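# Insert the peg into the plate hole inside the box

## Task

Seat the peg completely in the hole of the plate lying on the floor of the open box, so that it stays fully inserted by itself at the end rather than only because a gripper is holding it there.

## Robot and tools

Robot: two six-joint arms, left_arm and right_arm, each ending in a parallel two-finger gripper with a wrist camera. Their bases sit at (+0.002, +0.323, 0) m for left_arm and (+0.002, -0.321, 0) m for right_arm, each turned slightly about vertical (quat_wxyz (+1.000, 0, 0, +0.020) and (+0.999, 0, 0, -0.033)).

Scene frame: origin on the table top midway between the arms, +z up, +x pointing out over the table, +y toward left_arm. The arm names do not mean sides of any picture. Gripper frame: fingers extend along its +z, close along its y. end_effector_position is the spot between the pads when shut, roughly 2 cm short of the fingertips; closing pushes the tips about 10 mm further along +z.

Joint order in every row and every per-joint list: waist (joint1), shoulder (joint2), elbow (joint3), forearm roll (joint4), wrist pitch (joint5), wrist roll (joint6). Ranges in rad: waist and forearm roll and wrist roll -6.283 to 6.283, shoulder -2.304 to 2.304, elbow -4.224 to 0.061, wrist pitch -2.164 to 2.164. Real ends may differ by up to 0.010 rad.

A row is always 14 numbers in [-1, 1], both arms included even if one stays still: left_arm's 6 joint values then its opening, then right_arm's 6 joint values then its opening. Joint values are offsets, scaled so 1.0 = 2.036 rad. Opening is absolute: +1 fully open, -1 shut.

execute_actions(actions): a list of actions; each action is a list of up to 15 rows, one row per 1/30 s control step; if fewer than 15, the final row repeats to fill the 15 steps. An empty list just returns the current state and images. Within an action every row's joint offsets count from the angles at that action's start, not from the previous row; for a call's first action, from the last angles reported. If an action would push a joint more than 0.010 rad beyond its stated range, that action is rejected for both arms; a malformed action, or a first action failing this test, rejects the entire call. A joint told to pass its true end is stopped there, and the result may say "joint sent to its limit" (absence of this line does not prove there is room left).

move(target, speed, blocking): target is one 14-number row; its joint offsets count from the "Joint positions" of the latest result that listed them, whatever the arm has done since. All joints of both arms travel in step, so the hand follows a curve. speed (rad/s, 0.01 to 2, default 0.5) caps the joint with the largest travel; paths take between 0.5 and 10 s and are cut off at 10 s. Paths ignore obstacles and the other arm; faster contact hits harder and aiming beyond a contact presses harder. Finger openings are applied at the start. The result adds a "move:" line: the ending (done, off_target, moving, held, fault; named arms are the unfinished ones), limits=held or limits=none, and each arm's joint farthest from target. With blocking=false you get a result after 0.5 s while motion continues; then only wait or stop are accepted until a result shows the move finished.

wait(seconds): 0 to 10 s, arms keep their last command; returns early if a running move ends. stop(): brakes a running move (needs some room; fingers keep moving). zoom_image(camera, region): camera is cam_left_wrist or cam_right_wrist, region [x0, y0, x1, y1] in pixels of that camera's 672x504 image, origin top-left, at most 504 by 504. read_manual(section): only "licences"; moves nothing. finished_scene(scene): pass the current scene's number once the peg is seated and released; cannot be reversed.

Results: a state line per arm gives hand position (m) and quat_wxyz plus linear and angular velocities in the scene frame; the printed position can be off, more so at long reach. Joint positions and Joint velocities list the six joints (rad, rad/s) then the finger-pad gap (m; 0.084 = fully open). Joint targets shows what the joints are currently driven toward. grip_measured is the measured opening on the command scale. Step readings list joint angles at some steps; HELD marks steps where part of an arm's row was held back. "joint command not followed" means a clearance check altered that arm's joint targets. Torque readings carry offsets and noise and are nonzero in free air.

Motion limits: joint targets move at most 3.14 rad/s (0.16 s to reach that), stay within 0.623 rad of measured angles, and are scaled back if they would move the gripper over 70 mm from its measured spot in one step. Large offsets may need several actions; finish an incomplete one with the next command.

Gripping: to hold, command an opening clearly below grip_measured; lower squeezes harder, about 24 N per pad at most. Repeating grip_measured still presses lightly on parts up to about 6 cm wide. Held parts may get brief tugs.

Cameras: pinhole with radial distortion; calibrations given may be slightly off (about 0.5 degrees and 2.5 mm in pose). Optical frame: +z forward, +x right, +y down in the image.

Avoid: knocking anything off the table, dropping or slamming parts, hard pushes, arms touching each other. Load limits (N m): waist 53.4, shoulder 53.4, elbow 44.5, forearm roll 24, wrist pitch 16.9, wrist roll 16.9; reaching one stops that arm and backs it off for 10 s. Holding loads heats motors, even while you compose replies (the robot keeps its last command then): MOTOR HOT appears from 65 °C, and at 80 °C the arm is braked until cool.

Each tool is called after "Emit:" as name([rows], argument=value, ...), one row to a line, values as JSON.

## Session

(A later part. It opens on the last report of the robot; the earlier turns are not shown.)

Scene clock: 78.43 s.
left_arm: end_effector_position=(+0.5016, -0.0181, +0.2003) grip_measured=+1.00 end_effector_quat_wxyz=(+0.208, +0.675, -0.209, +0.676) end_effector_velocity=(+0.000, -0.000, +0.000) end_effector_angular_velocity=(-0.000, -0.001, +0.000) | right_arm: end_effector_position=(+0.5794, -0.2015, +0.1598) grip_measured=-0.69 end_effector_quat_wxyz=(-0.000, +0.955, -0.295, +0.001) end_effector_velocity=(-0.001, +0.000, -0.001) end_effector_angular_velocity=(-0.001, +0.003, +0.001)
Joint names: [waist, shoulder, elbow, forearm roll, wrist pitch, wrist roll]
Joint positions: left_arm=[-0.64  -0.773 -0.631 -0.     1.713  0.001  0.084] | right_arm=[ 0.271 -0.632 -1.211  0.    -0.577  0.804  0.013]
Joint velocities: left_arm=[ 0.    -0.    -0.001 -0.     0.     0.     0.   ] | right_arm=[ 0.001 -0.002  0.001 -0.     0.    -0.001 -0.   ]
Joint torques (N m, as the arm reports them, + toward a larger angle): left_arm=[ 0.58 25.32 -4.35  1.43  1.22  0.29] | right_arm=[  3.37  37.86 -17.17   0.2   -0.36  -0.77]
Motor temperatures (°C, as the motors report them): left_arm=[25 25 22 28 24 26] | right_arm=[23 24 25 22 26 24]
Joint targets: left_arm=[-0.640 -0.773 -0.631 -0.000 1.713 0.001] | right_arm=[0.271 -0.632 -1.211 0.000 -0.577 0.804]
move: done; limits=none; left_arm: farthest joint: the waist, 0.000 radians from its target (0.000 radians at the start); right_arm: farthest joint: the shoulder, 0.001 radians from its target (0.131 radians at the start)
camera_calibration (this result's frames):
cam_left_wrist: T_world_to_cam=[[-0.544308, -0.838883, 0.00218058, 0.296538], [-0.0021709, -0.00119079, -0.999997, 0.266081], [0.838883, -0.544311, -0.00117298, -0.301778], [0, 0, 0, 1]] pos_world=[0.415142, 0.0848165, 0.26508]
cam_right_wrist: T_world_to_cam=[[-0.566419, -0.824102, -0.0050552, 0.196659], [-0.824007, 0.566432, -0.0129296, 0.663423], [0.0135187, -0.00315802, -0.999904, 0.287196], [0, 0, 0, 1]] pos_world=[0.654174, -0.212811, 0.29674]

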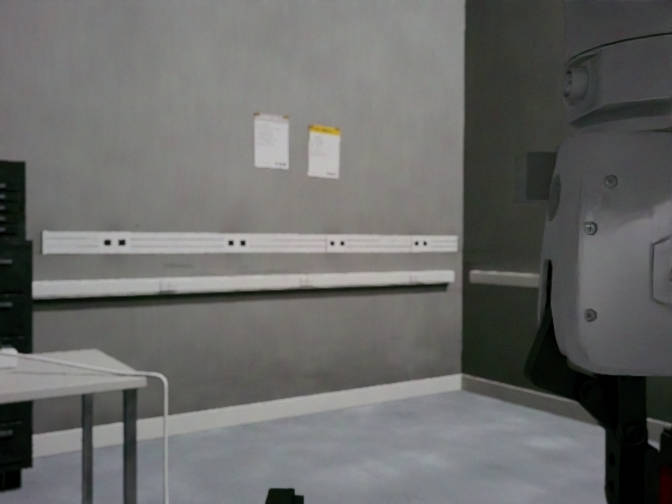

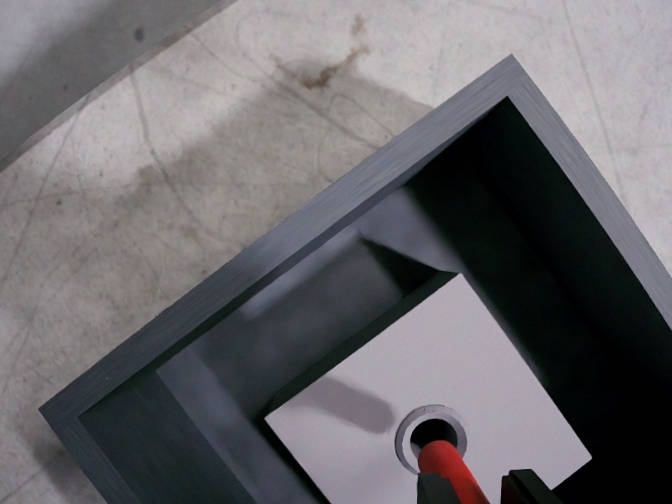

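Emit:
move(target=[0,0,0,0,0,0,1,-0.001,-0.025,0.0042,0,0.029,0,-0.95], speed=0.05)

Emit:
zoom_image(camera="cam_right_wrist", region=[340,370,540,504])

Scene clock: 91.03 s.
left_arm: end_effector_position=(+0.5016, -0.0181, +0.2003) grip_measured=+1.00 end_effector_quat_wxyz=(+0.208, +0.675, -0.209, +0.676) end_effector_velocity=(-0.001, +0.001, -0.001) end_effector_angular_velocity=(-0.000, +0.003, -0.000) | right_arm: end_effector_position=(+0.5784, -0.2029, +0.1269) grip_measured=-0.69 end_effector_quat_wxyz=(-0.000, +0.955, -0.296, +0.001) end_effector_velocity=(+0.000, -0.000, -0.000) end_effector_angular_velocity=(+0.000, -0.000, +0.001)
Joint names: [waist, shoulder, elbow, forearm roll, wrist pitch, wrist roll]
Joint positions: left_arm=[-0.64  -0.773 -0.631 -0.     1.713  0.001  0.084] | right_arm=[ 0.269 -0.682 -1.202  0.    -0.519  0.804  0.013]
Joint velocities: left_arm=[-0.     0.     0.003  0.     0.    -0.002 -0.   ] | right_arm=[-0.    -0.001  0.     0.     0.001 -0.001  0.   ]
Joint torques (N m, as the arm reports them, + toward a larger angle): left_arm=[-0.62 25.72 -4.05  1.49  1.16  0.34] | right_arm=[  3.38  40.82 -16.04  -0.27  -0.24  -0.46]
Motor temperatures (°C, as the motors report them): left_arm=[25 25 22 28 24 26] | right_arm=[23 24 25 22 26 24]
Joint targets: left_arm=[-0.640 -0.773 -0.631 -0.000 1.713 0.001] | right_arm=[0.269 -0.683 -1.202 0.000 -0.518 0.804]
move: done; limits=none; left_arm: farthest joint: the waist, 0.000 radians from its target (0.000 radians at the start); right_arm: farthest joint: the wrist pitch, 0.001 radians from its target (0.059 radians at the start)
camera_calibration (this result's frames):
cam_left_wrist: T_world_to_cam=[[-0.544308, -0.838883, 0.00218056, 0.296538], [-0.00217103, -0.00119068, -0.999997, 0.266081], [0.838883, -0.544311, -0.00117314, -0.301778], [0, 0, 0, 1]] pos_world=[0.415142, 0.0848165, 0.26508]
cam_right_wrist: T_world_to_cam=[[-0.568094, -0.82295, -0.00484224, 0.195917], [-0.822858, 0.568105, -0.0127278, 0.662624], [0.0132252, -0.00324609, -0.999907, 0.25452], [0, 0, 0, 1]] pos_world=[0.653178, -0.214384, 0.263879]

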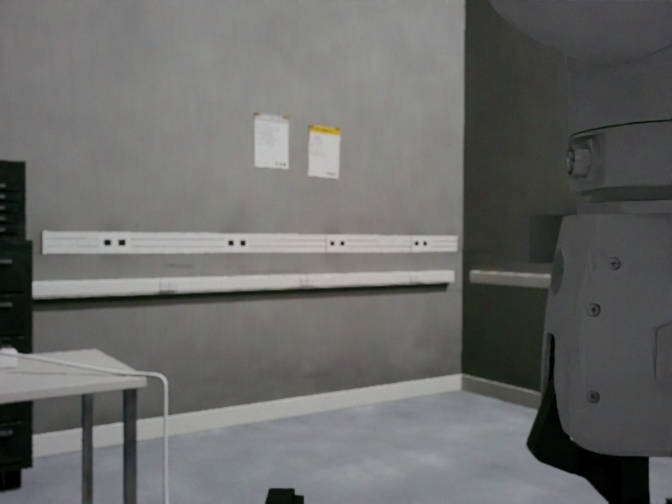

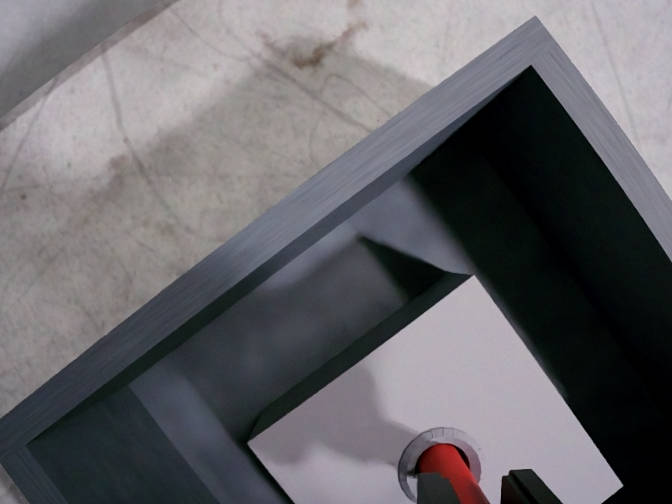

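Region (340, 370, 540, 504) of cam_right_wrist's 672x504 image, scaled by 2.520, with more detail than that image has; it fills the top 338 rows of this view, and the rest is white.

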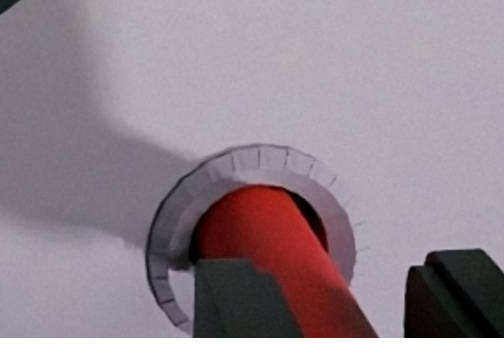

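Emit:
move(target=[0,0,0,0,0,0,1,0,-0.0332,-0.0013,0,0.0319,0,-0.95], speed=0.05)

Emit:
execute_actions([
  [[0,0,0,0,0,0,1,0,0,0,0,0,0,-0.3]],
  [[0,0,0,0,0,0,1,0,0.017,0.0007,0,-0.016,0,-0.3],[0,0,0,0,0,0,1,0,0.017,0.0007,0,-0.016,0,-0.3],[0,0,0,0,0,0,1,0,0.017,0.0007,0,-0.016,0,-0.3],[0,0,0,0,0,0,1,0,0.0332,0.0013,0,-0.0319,0,-0.3]],
  [[0,0,0,0,0,0,1,0,0,0,0,0,0,-1]],
])

Emit:
move(target=[0,0,0,0,0,0,1,0,-0.0175,0,0,0.0175,0,-1], speed=0.03)

Scene clock: 101.20 s.
left_arm: end_effector_position=(+0.5016, -0.0181, +0.2003) grip_measured=+1.00 end_effector_quat_wxyz=(+0.208, +0.675, -0.209, +0.676) end_effector_velocity=(-0.000, -0.000, -0.000) end_effector_angular_velocity=(+0.000, +0.000, -0.000) | right_arm: end_effector_position=(+0.5784, -0.2029, +0.0882) grip_measured=-0.69 end_effector_quat_wxyz=(-0.000, +0.955, -0.296, +0.001) end_effector_velocity=(-0.000, +0.000, -0.001) end_effector_angular_velocity=(-0.000, +0.001, +0.000)
Joint names: [waist, shoulder, elbow, forearm roll, wrist pitch, wrist roll]
Joint positions: left_arm=[-0.64  -0.773 -0.631 -0.     1.713  0.001  0.084] | right_arm=[ 0.269 -0.75  -1.205  0.    -0.454  0.804  0.013]
Joint velocities: left_arm=[-0. -0.  0.  0.  0. -0.  0.] | right_arm=[ 0.    -0.001 -0.     0.    -0.     0.    -0.   ]
Joint torques (N m, as the arm reports them, + toward a larger angle): left_arm=[ 1.25 25.72 -4.25  1.24  1.14  0.24] | right_arm=[  2.22  42.83 -15.95  -0.58  -0.34  -0.58]
Motor temperatures (°C, as the motors report them): left_arm=[25 25 22 28 24 26] | right_arm=[23 24 25 22 26 24]
Joint targets: left_arm=[-0.640 -0.773 -0.631 -0.000 1.713 0.001] | right_arm=[0.269 -0.750 -1.205 0.000 -0.454 0.804]
move: done; limits=none; left_arm: farthest joint: the waist, 0.000 radians from its target (0.000 radians at the start); right_arm: farthest joint: the waist, 0.000 radians from its target (0.000 radians at the start)
camera_calibration (this result's frames):
cam_left_wrist: T_world_to_cam=[[-0.544308, -0.838883, 0.00218059, 0.296538], [-0.00217108, -0.00119069, -0.999997, 0.266081], [0.838883, -0.544311, -0.00117318, -0.301778], [0, 0, 0, 1]] pos_world=[0.415142, 0.0848165, 0.26508]
cam_right_wrist: T_world_to_cam=[[-0.568095, -0.822948, -0.00492495, 0.195771], [-0.822855, 0.568107, -0.0128098, 0.66217], [0.0133397, -0.00322469, -0.999906, 0.215711], [0, 0, 0, 1]] pos_world=[0.653209, -0.214378, 0.225137]

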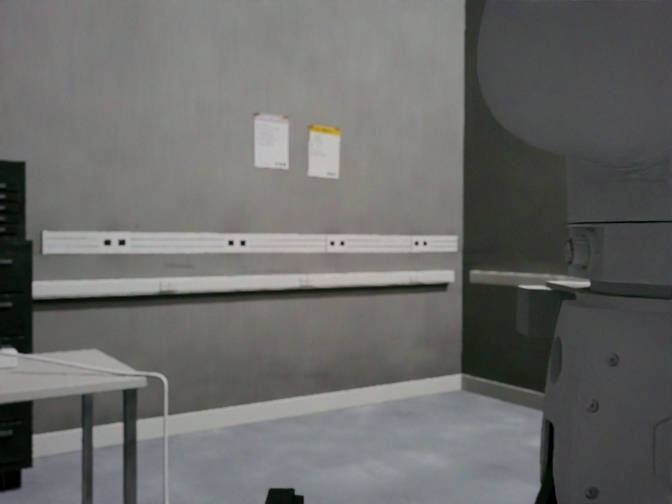

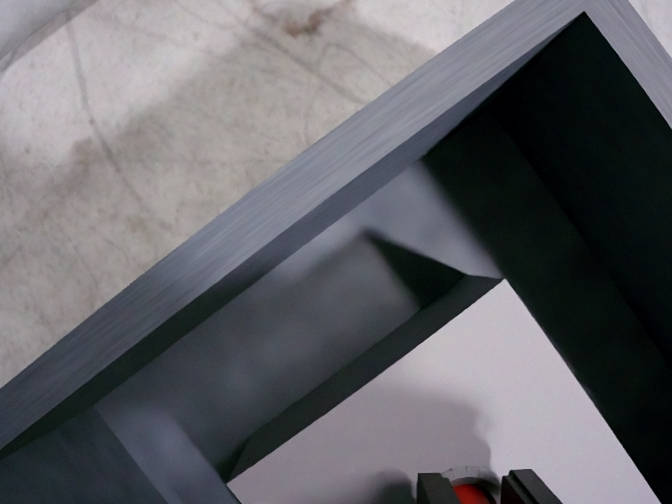

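Scene clock: 102.70 s.
left_arm: end_effector_position=(+0.5016, -0.0181, +0.2003) grip_measured=+1.00 end_effector_quat_wxyz=(+0.208, +0.675, -0.209, +0.676) end_effector_velocity=(-0.000, +0.000, -0.001) end_effector_angular_velocity=(+0.001, +0.002, +0.000) | right_arm: end_effector_position=(+0.5782, -0.2029, +0.1266) grip_measured=-1.00 end_effector_quat_wxyz=(-0.000, +0.955, -0.296, +0.000) end_effector_velocity=(-0.000, +0.000, +0.000) end_effector_angular_velocity=(-0.000, -0.000, +0.002)
Joint names: [waist, shoulder, elbow, forearm roll, wrist pitch, wrist roll]
Joint positions: left_arm=[-0.64  -0.773 -0.631 -0.     1.713  0.001  0.084] | right_arm=[ 0.269 -0.683 -1.202  0.    -0.518  0.804  0.   ]
Joint velocities: left_arm=[ 0.    -0.     0.     0.    -0.002 -0.    -0.   ] | right_arm=[ 0.001  0.     0.    -0.    -0.    -0.001  0.   ]
Joint torques (N m, as the arm reports them, + toward a larger angle): left_arm=[ 1.01 26.29 -3.31  1.56  1.12  0.29] | right_arm=[  7.03  38.47 -16.71  -0.12  -0.23  -0.58]
Motor temperatures (°C, as the motors report them): left_arm=[25 25 22 28 24 26] | right_arm=[23 24 25 22 26 24]
Joint targets: left_arm=[-0.640 -0.773 -0.631 -0.000 1.713 0.001] | right_arm=[0.269 -0.683 -1.202 0.000 -0.518 0.804]
Step readings (joint positions; steps 1 to 15: 1st action; 16 to 30: 2nd action; 31 to 45: 3rd action):
0: left_arm=[-0.640 -0.773 -0.631 -0.000 1.713 0.001] | right_arm=[0.269 -0.750 -1.205 0.000 -0.454 0.804]
1: left_arm=[-0.640 -0.773 -0.631 -0.000 1.713 0.001] | right_arm=[0.269 -0.750 -1.205 0.000 -0.454 0.804]
2: left_arm=[-0.640 -0.773 -0.631 -0.000 1.713 0.001] | right_arm=[0.269 -0.750 -1.205 0.000 -0.454 0.804]
4: left_arm=[-0.640 -0.773 -0.631 -0.000 1.713 0.001] | right_arm=[0.269 -0.750 -1.205 0.000 -0.454 0.804]
8: left_arm=[-0.640 -0.773 -0.631 -0.000 1.713 0.001] | right_arm=[0.269 -0.750 -1.205 0.000 -0.454 0.804]
15: left_arm=[-0.640 -0.773 -0.631 -0.000 1.713 0.001] | right_arm=[0.269 -0.750 -1.205 0.000 -0.454 0.804]
16: left_arm=[-0.640 -0.773 -0.631 -0.000 1.713 0.001] | right_arm=[0.269 -0.750 -1.205 0.000 -0.454 0.804]
17: left_arm=[-0.640 -0.773 -0.631 -0.000 1.713 0.001] | right_arm=[0.269 -0.745 -1.204 0.000 -0.459 0.804]
19: left_arm=[-0.640 -0.773 -0.631 -0.000 1.713 0.001] | right_arm=[0.269 -0.728 -1.204 0.000 -0.474 0.804]
23: left_arm=[-0.640 -0.773 -0.631 -0.000 1.713 0.001] | right_arm=[0.269 -0.691 -1.204 0.000 -0.509 0.804]
30: left_arm=[-0.640 -0.773 -0.631 -0.000 1.713 0.001] | right_arm=[0.269 -0.683 -1.202 0.000 -0.518 0.804]
31: left_arm=[-0.640 -0.773 -0.631 -0.000 1.713 0.001] | right_arm=[0.269 -0.683 -1.202 0.000 -0.518 0.804]
32: left_arm=[-0.640 -0.773 -0.631 -0.000 1.713 0.001] | right_arm=[0.269 -0.683 -1.202 0.000 -0.518 0.804]
34: left_arm=[-0.640 -0.773 -0.631 -0.000 1.713 0.001] | right_arm=[0.269 -0.683 -1.202 0.000 -0.518 0.804]
38: left_arm=[-0.640 -0.773 -0.631 -0.000 1.713 0.001] | right_arm=[0.269 -0.683 -1.202 0.000 -0.518 0.804]
45: Joint positions above
camera_calibration (this result's frames):
cam_left_wrist: T_world_to_cam=[[-0.544308, -0.838883, 0.00218059, 0.296538], [-0.00217138, -0.0011905, -0.999997, 0.266081], [0.838883, -0.544311, -0.00117353, -0.301778], [0, 0, 0, 1]] pos_world=[0.415142, 0.0848165, 0.26508]
cam_right_wrist: T_world_to_cam=[[-0.568091, -0.822953, -0.00450537, 0.195748], [-0.822866, 0.568099, -0.0124099, 0.662467], [0.0127722, -0.00334262, -0.999913, 0.254384], [0, 0, 0, 1]] pos_world=[0.653076, -0.214406, 0.263465]

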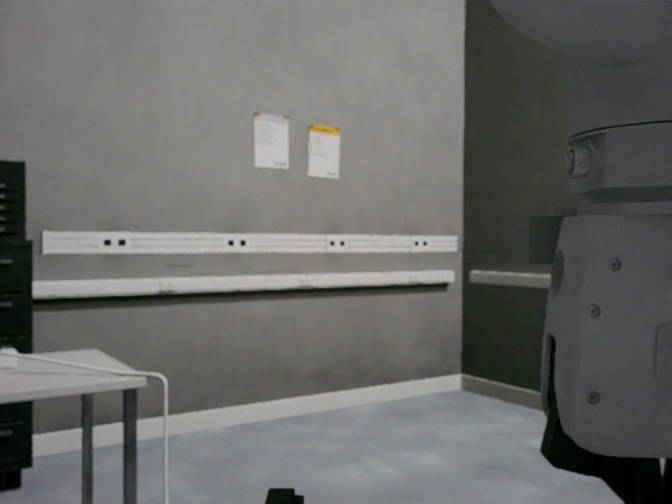

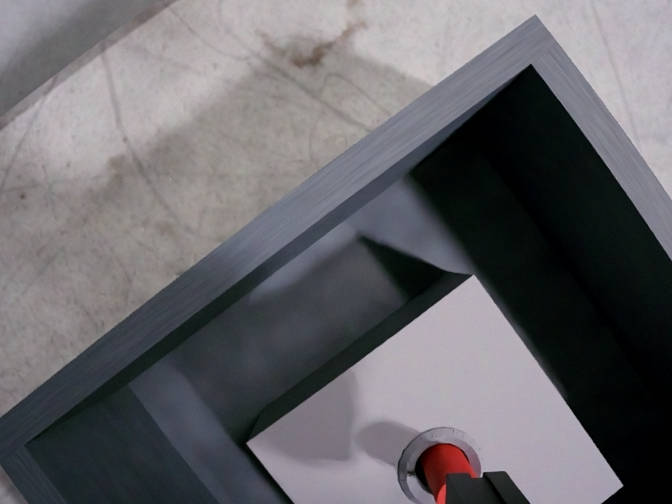

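Scene clock: 104.17 s.
left_arm: end_effector_position=(+0.5016, -0.0181, +0.2003) grip_measured=+1.00 end_effector_quat_wxyz=(+0.208, +0.675, -0.209, +0.676) end_effector_velocity=(+0.000, +0.000, -0.000) end_effector_angular_velocity=(-0.001, +0.002, +0.000) | right_arm: end_effector_position=(+0.5792, -0.2027, +0.1068) grip_measured=-1.00 end_effector_quat_wxyz=(-0.001, +0.955, -0.296, +0.001) end_effector_velocity=(-0.000, -0.000, -0.001) end_effector_angular_velocity=(-0.000, +0.000, -0.001)
Joint names: [waist, shoulder, elbow, forearm roll, wrist pitch, wrist roll]
Joint positions: left_arm=[-0.64  -0.773 -0.631 -0.     1.713  0.001  0.084] | right_arm=[ 0.269 -0.717 -1.204  0.    -0.483  0.804  0.   ]
Joint velocities: left_arm=[ 0.    -0.001 -0.     0.    -0.    -0.002 -0.   ] | right_arm=[ 0.    -0.001  0.001  0.     0.001  0.001  0.   ]
Joint torques (N m, as the arm reports them, + toward a larger angle): left_arm=[ 0.82 26.02 -4.22  1.41  1.11  0.39] | right_arm=[ 4.25 31.44 -8.55 -0.41 -0.25 -0.72]
Motor temperatures (°C, as the motors report them): left_arm=[25 25 22 28 24 26] | right_arm=[23 24 25 22 26 24]
Joint targets: left_arm=[-0.640 -0.773 -0.631 -0.000 1.713 0.001] | right_arm=[0.269 -0.719 -1.202 0.000 -0.483 0.804]
move: done; limits=none; left_arm: farthest joint: the waist, 0.000 radians from its target (0.000 radians at the start); right_arm: farthest joint: the elbow, 0.002 radians from its target (0.000 radians at the start)
camera_calibration (this result's frames):
cam_left_wrist: T_world_to_cam=[[-0.544308, -0.838883, 0.00218051, 0.296538], [-0.00217136, -0.00119041, -0.999997, 0.266081], [0.838883, -0.544311, -0.00117356, -0.301778], [0, 0, 0, 1]] pos_world=[0.415142, 0.0848164, 0.26508]
cam_right_wrist: T_world_to_cam=[[-0.568078, -0.822951, -0.00629572, 0.196541], [-0.822834, 0.568106, -0.0141314, 0.663064], [0.0152061, -0.00284741, -0.99988, 0.233325], [0, 0, 0, 1]] pos_world=[0.653695, -0.214283, 0.243904]

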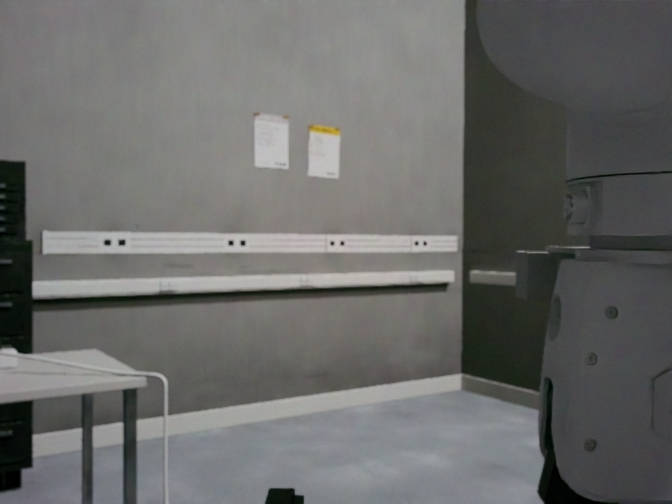

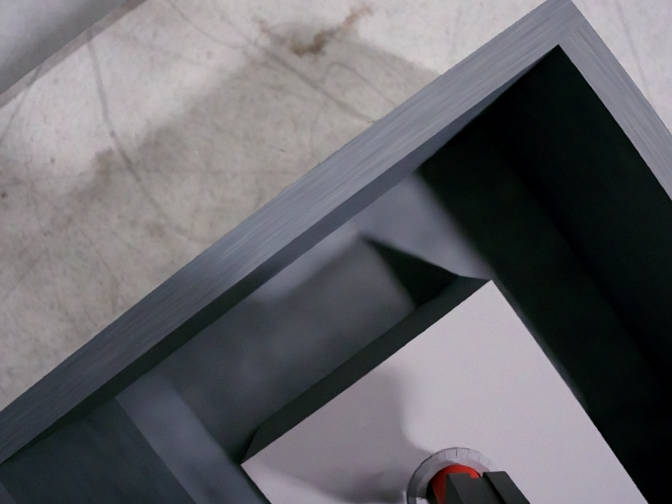

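Emit:
move(target=[0,0,0,0,0,0,1,0,0.03,0,0,-0.03,0,-1], speed=0.2)

Emit:
finished_scene(scene=2)

Scene clock: 112.43 s.
left_arm: end_effector_position=(+0.5016, -0.0181, +0.2003) grip_measured=+1.00 end_effector_quat_wxyz=(+0.208, +0.675, -0.209, +0.676) end_effector_velocity=(-0.000, +0.000, +0.000) end_effector_angular_velocity=(+0.002, -0.001, +0.000) | right_arm: end_effector_position=(+0.5788, -0.2028, +0.1425) grip_measured=-1.00 end_effector_quat_wxyz=(-0.001, +0.955, -0.296, +0.001) end_effector_velocity=(+0.001, -0.000, +0.002) end_effector_angular_velocity=(+0.001, -0.003, -0.000)
Joint names: [waist, shoulder, elbow, forearm roll, wrist pitch, wrist roll]
Joint positions: left_arm=[-0.64  -0.773 -0.631 -0.     1.713  0.001  0.084] | right_arm=[ 0.269 -0.657 -1.203  0.    -0.544  0.804  0.   ]
Joint velocities: left_arm=[0.    0.    0.001 0.    0.    0.002 0.   ] | right_arm=[-0.     0.003 -0.001 -0.    -0.     0.     0.   ]
Joint torques (N m, as the arm reports them, + toward a larger angle): left_arm=[ 0.57 25.77 -3.84  1.23  1.12  0.29] | right_arm=[  3.57  39.31 -15.67  -0.69  -0.39  -0.52]
Motor temperatures (°C, as the motors report them): left_arm=[25 25 22 28 24 26] | right_arm=[23 24 25 22 26 24]
Joint targets: left_arm=[-0.640 -0.773 -0.631 -0.000 1.713 0.001] | right_arm=[0.269 -0.656 -1.204 0.000 -0.544 0.804]
move: done; limits=none; left_arm: farthest joint: the waist, 0.000 radians from its target (0.000 radians at the start); right_arm: farthest joint: the shoulder, 0.001 radians from its target (0.062 radians at the start)
camera_calibration (this result's frames):
cam_left_wrist: T_world_to_cam=[[-0.544308, -0.838883, 0.00218059, 0.296538], [-0.00217154, -0.00119039, -0.999997, 0.266081], [0.838883, -0.544311, -0.00117373, -0.301778], [0, 0, 0, 1]] pos_world=[0.415142, 0.0848164, 0.26508]
cam_right_wrist: T_world_to_cam=[[-0.568078, -0.822953, -0.00605336, 0.196412], [-0.82284, 0.568102, -0.0138992, 0.663233], [0.0148773, -0.00291488, -0.999885, 0.269206], [0, 0, 0, 1]] pos_world=[0.653307, -0.214362, 0.279582]

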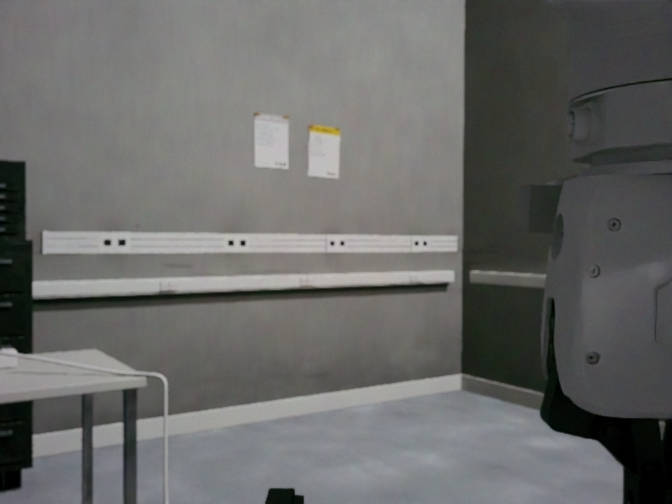

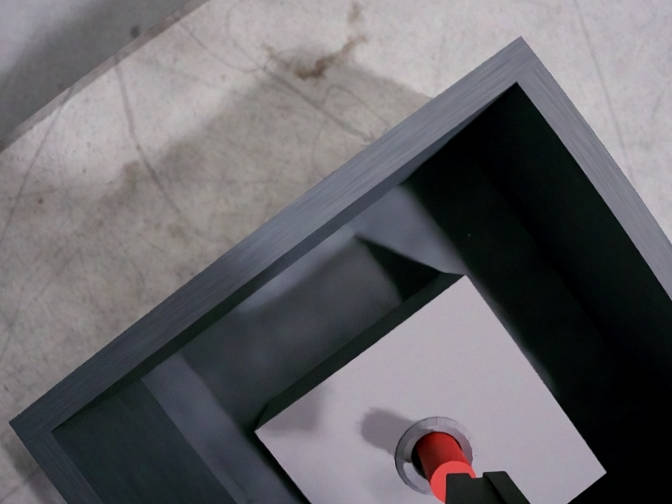

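The scene is finished: the task was done.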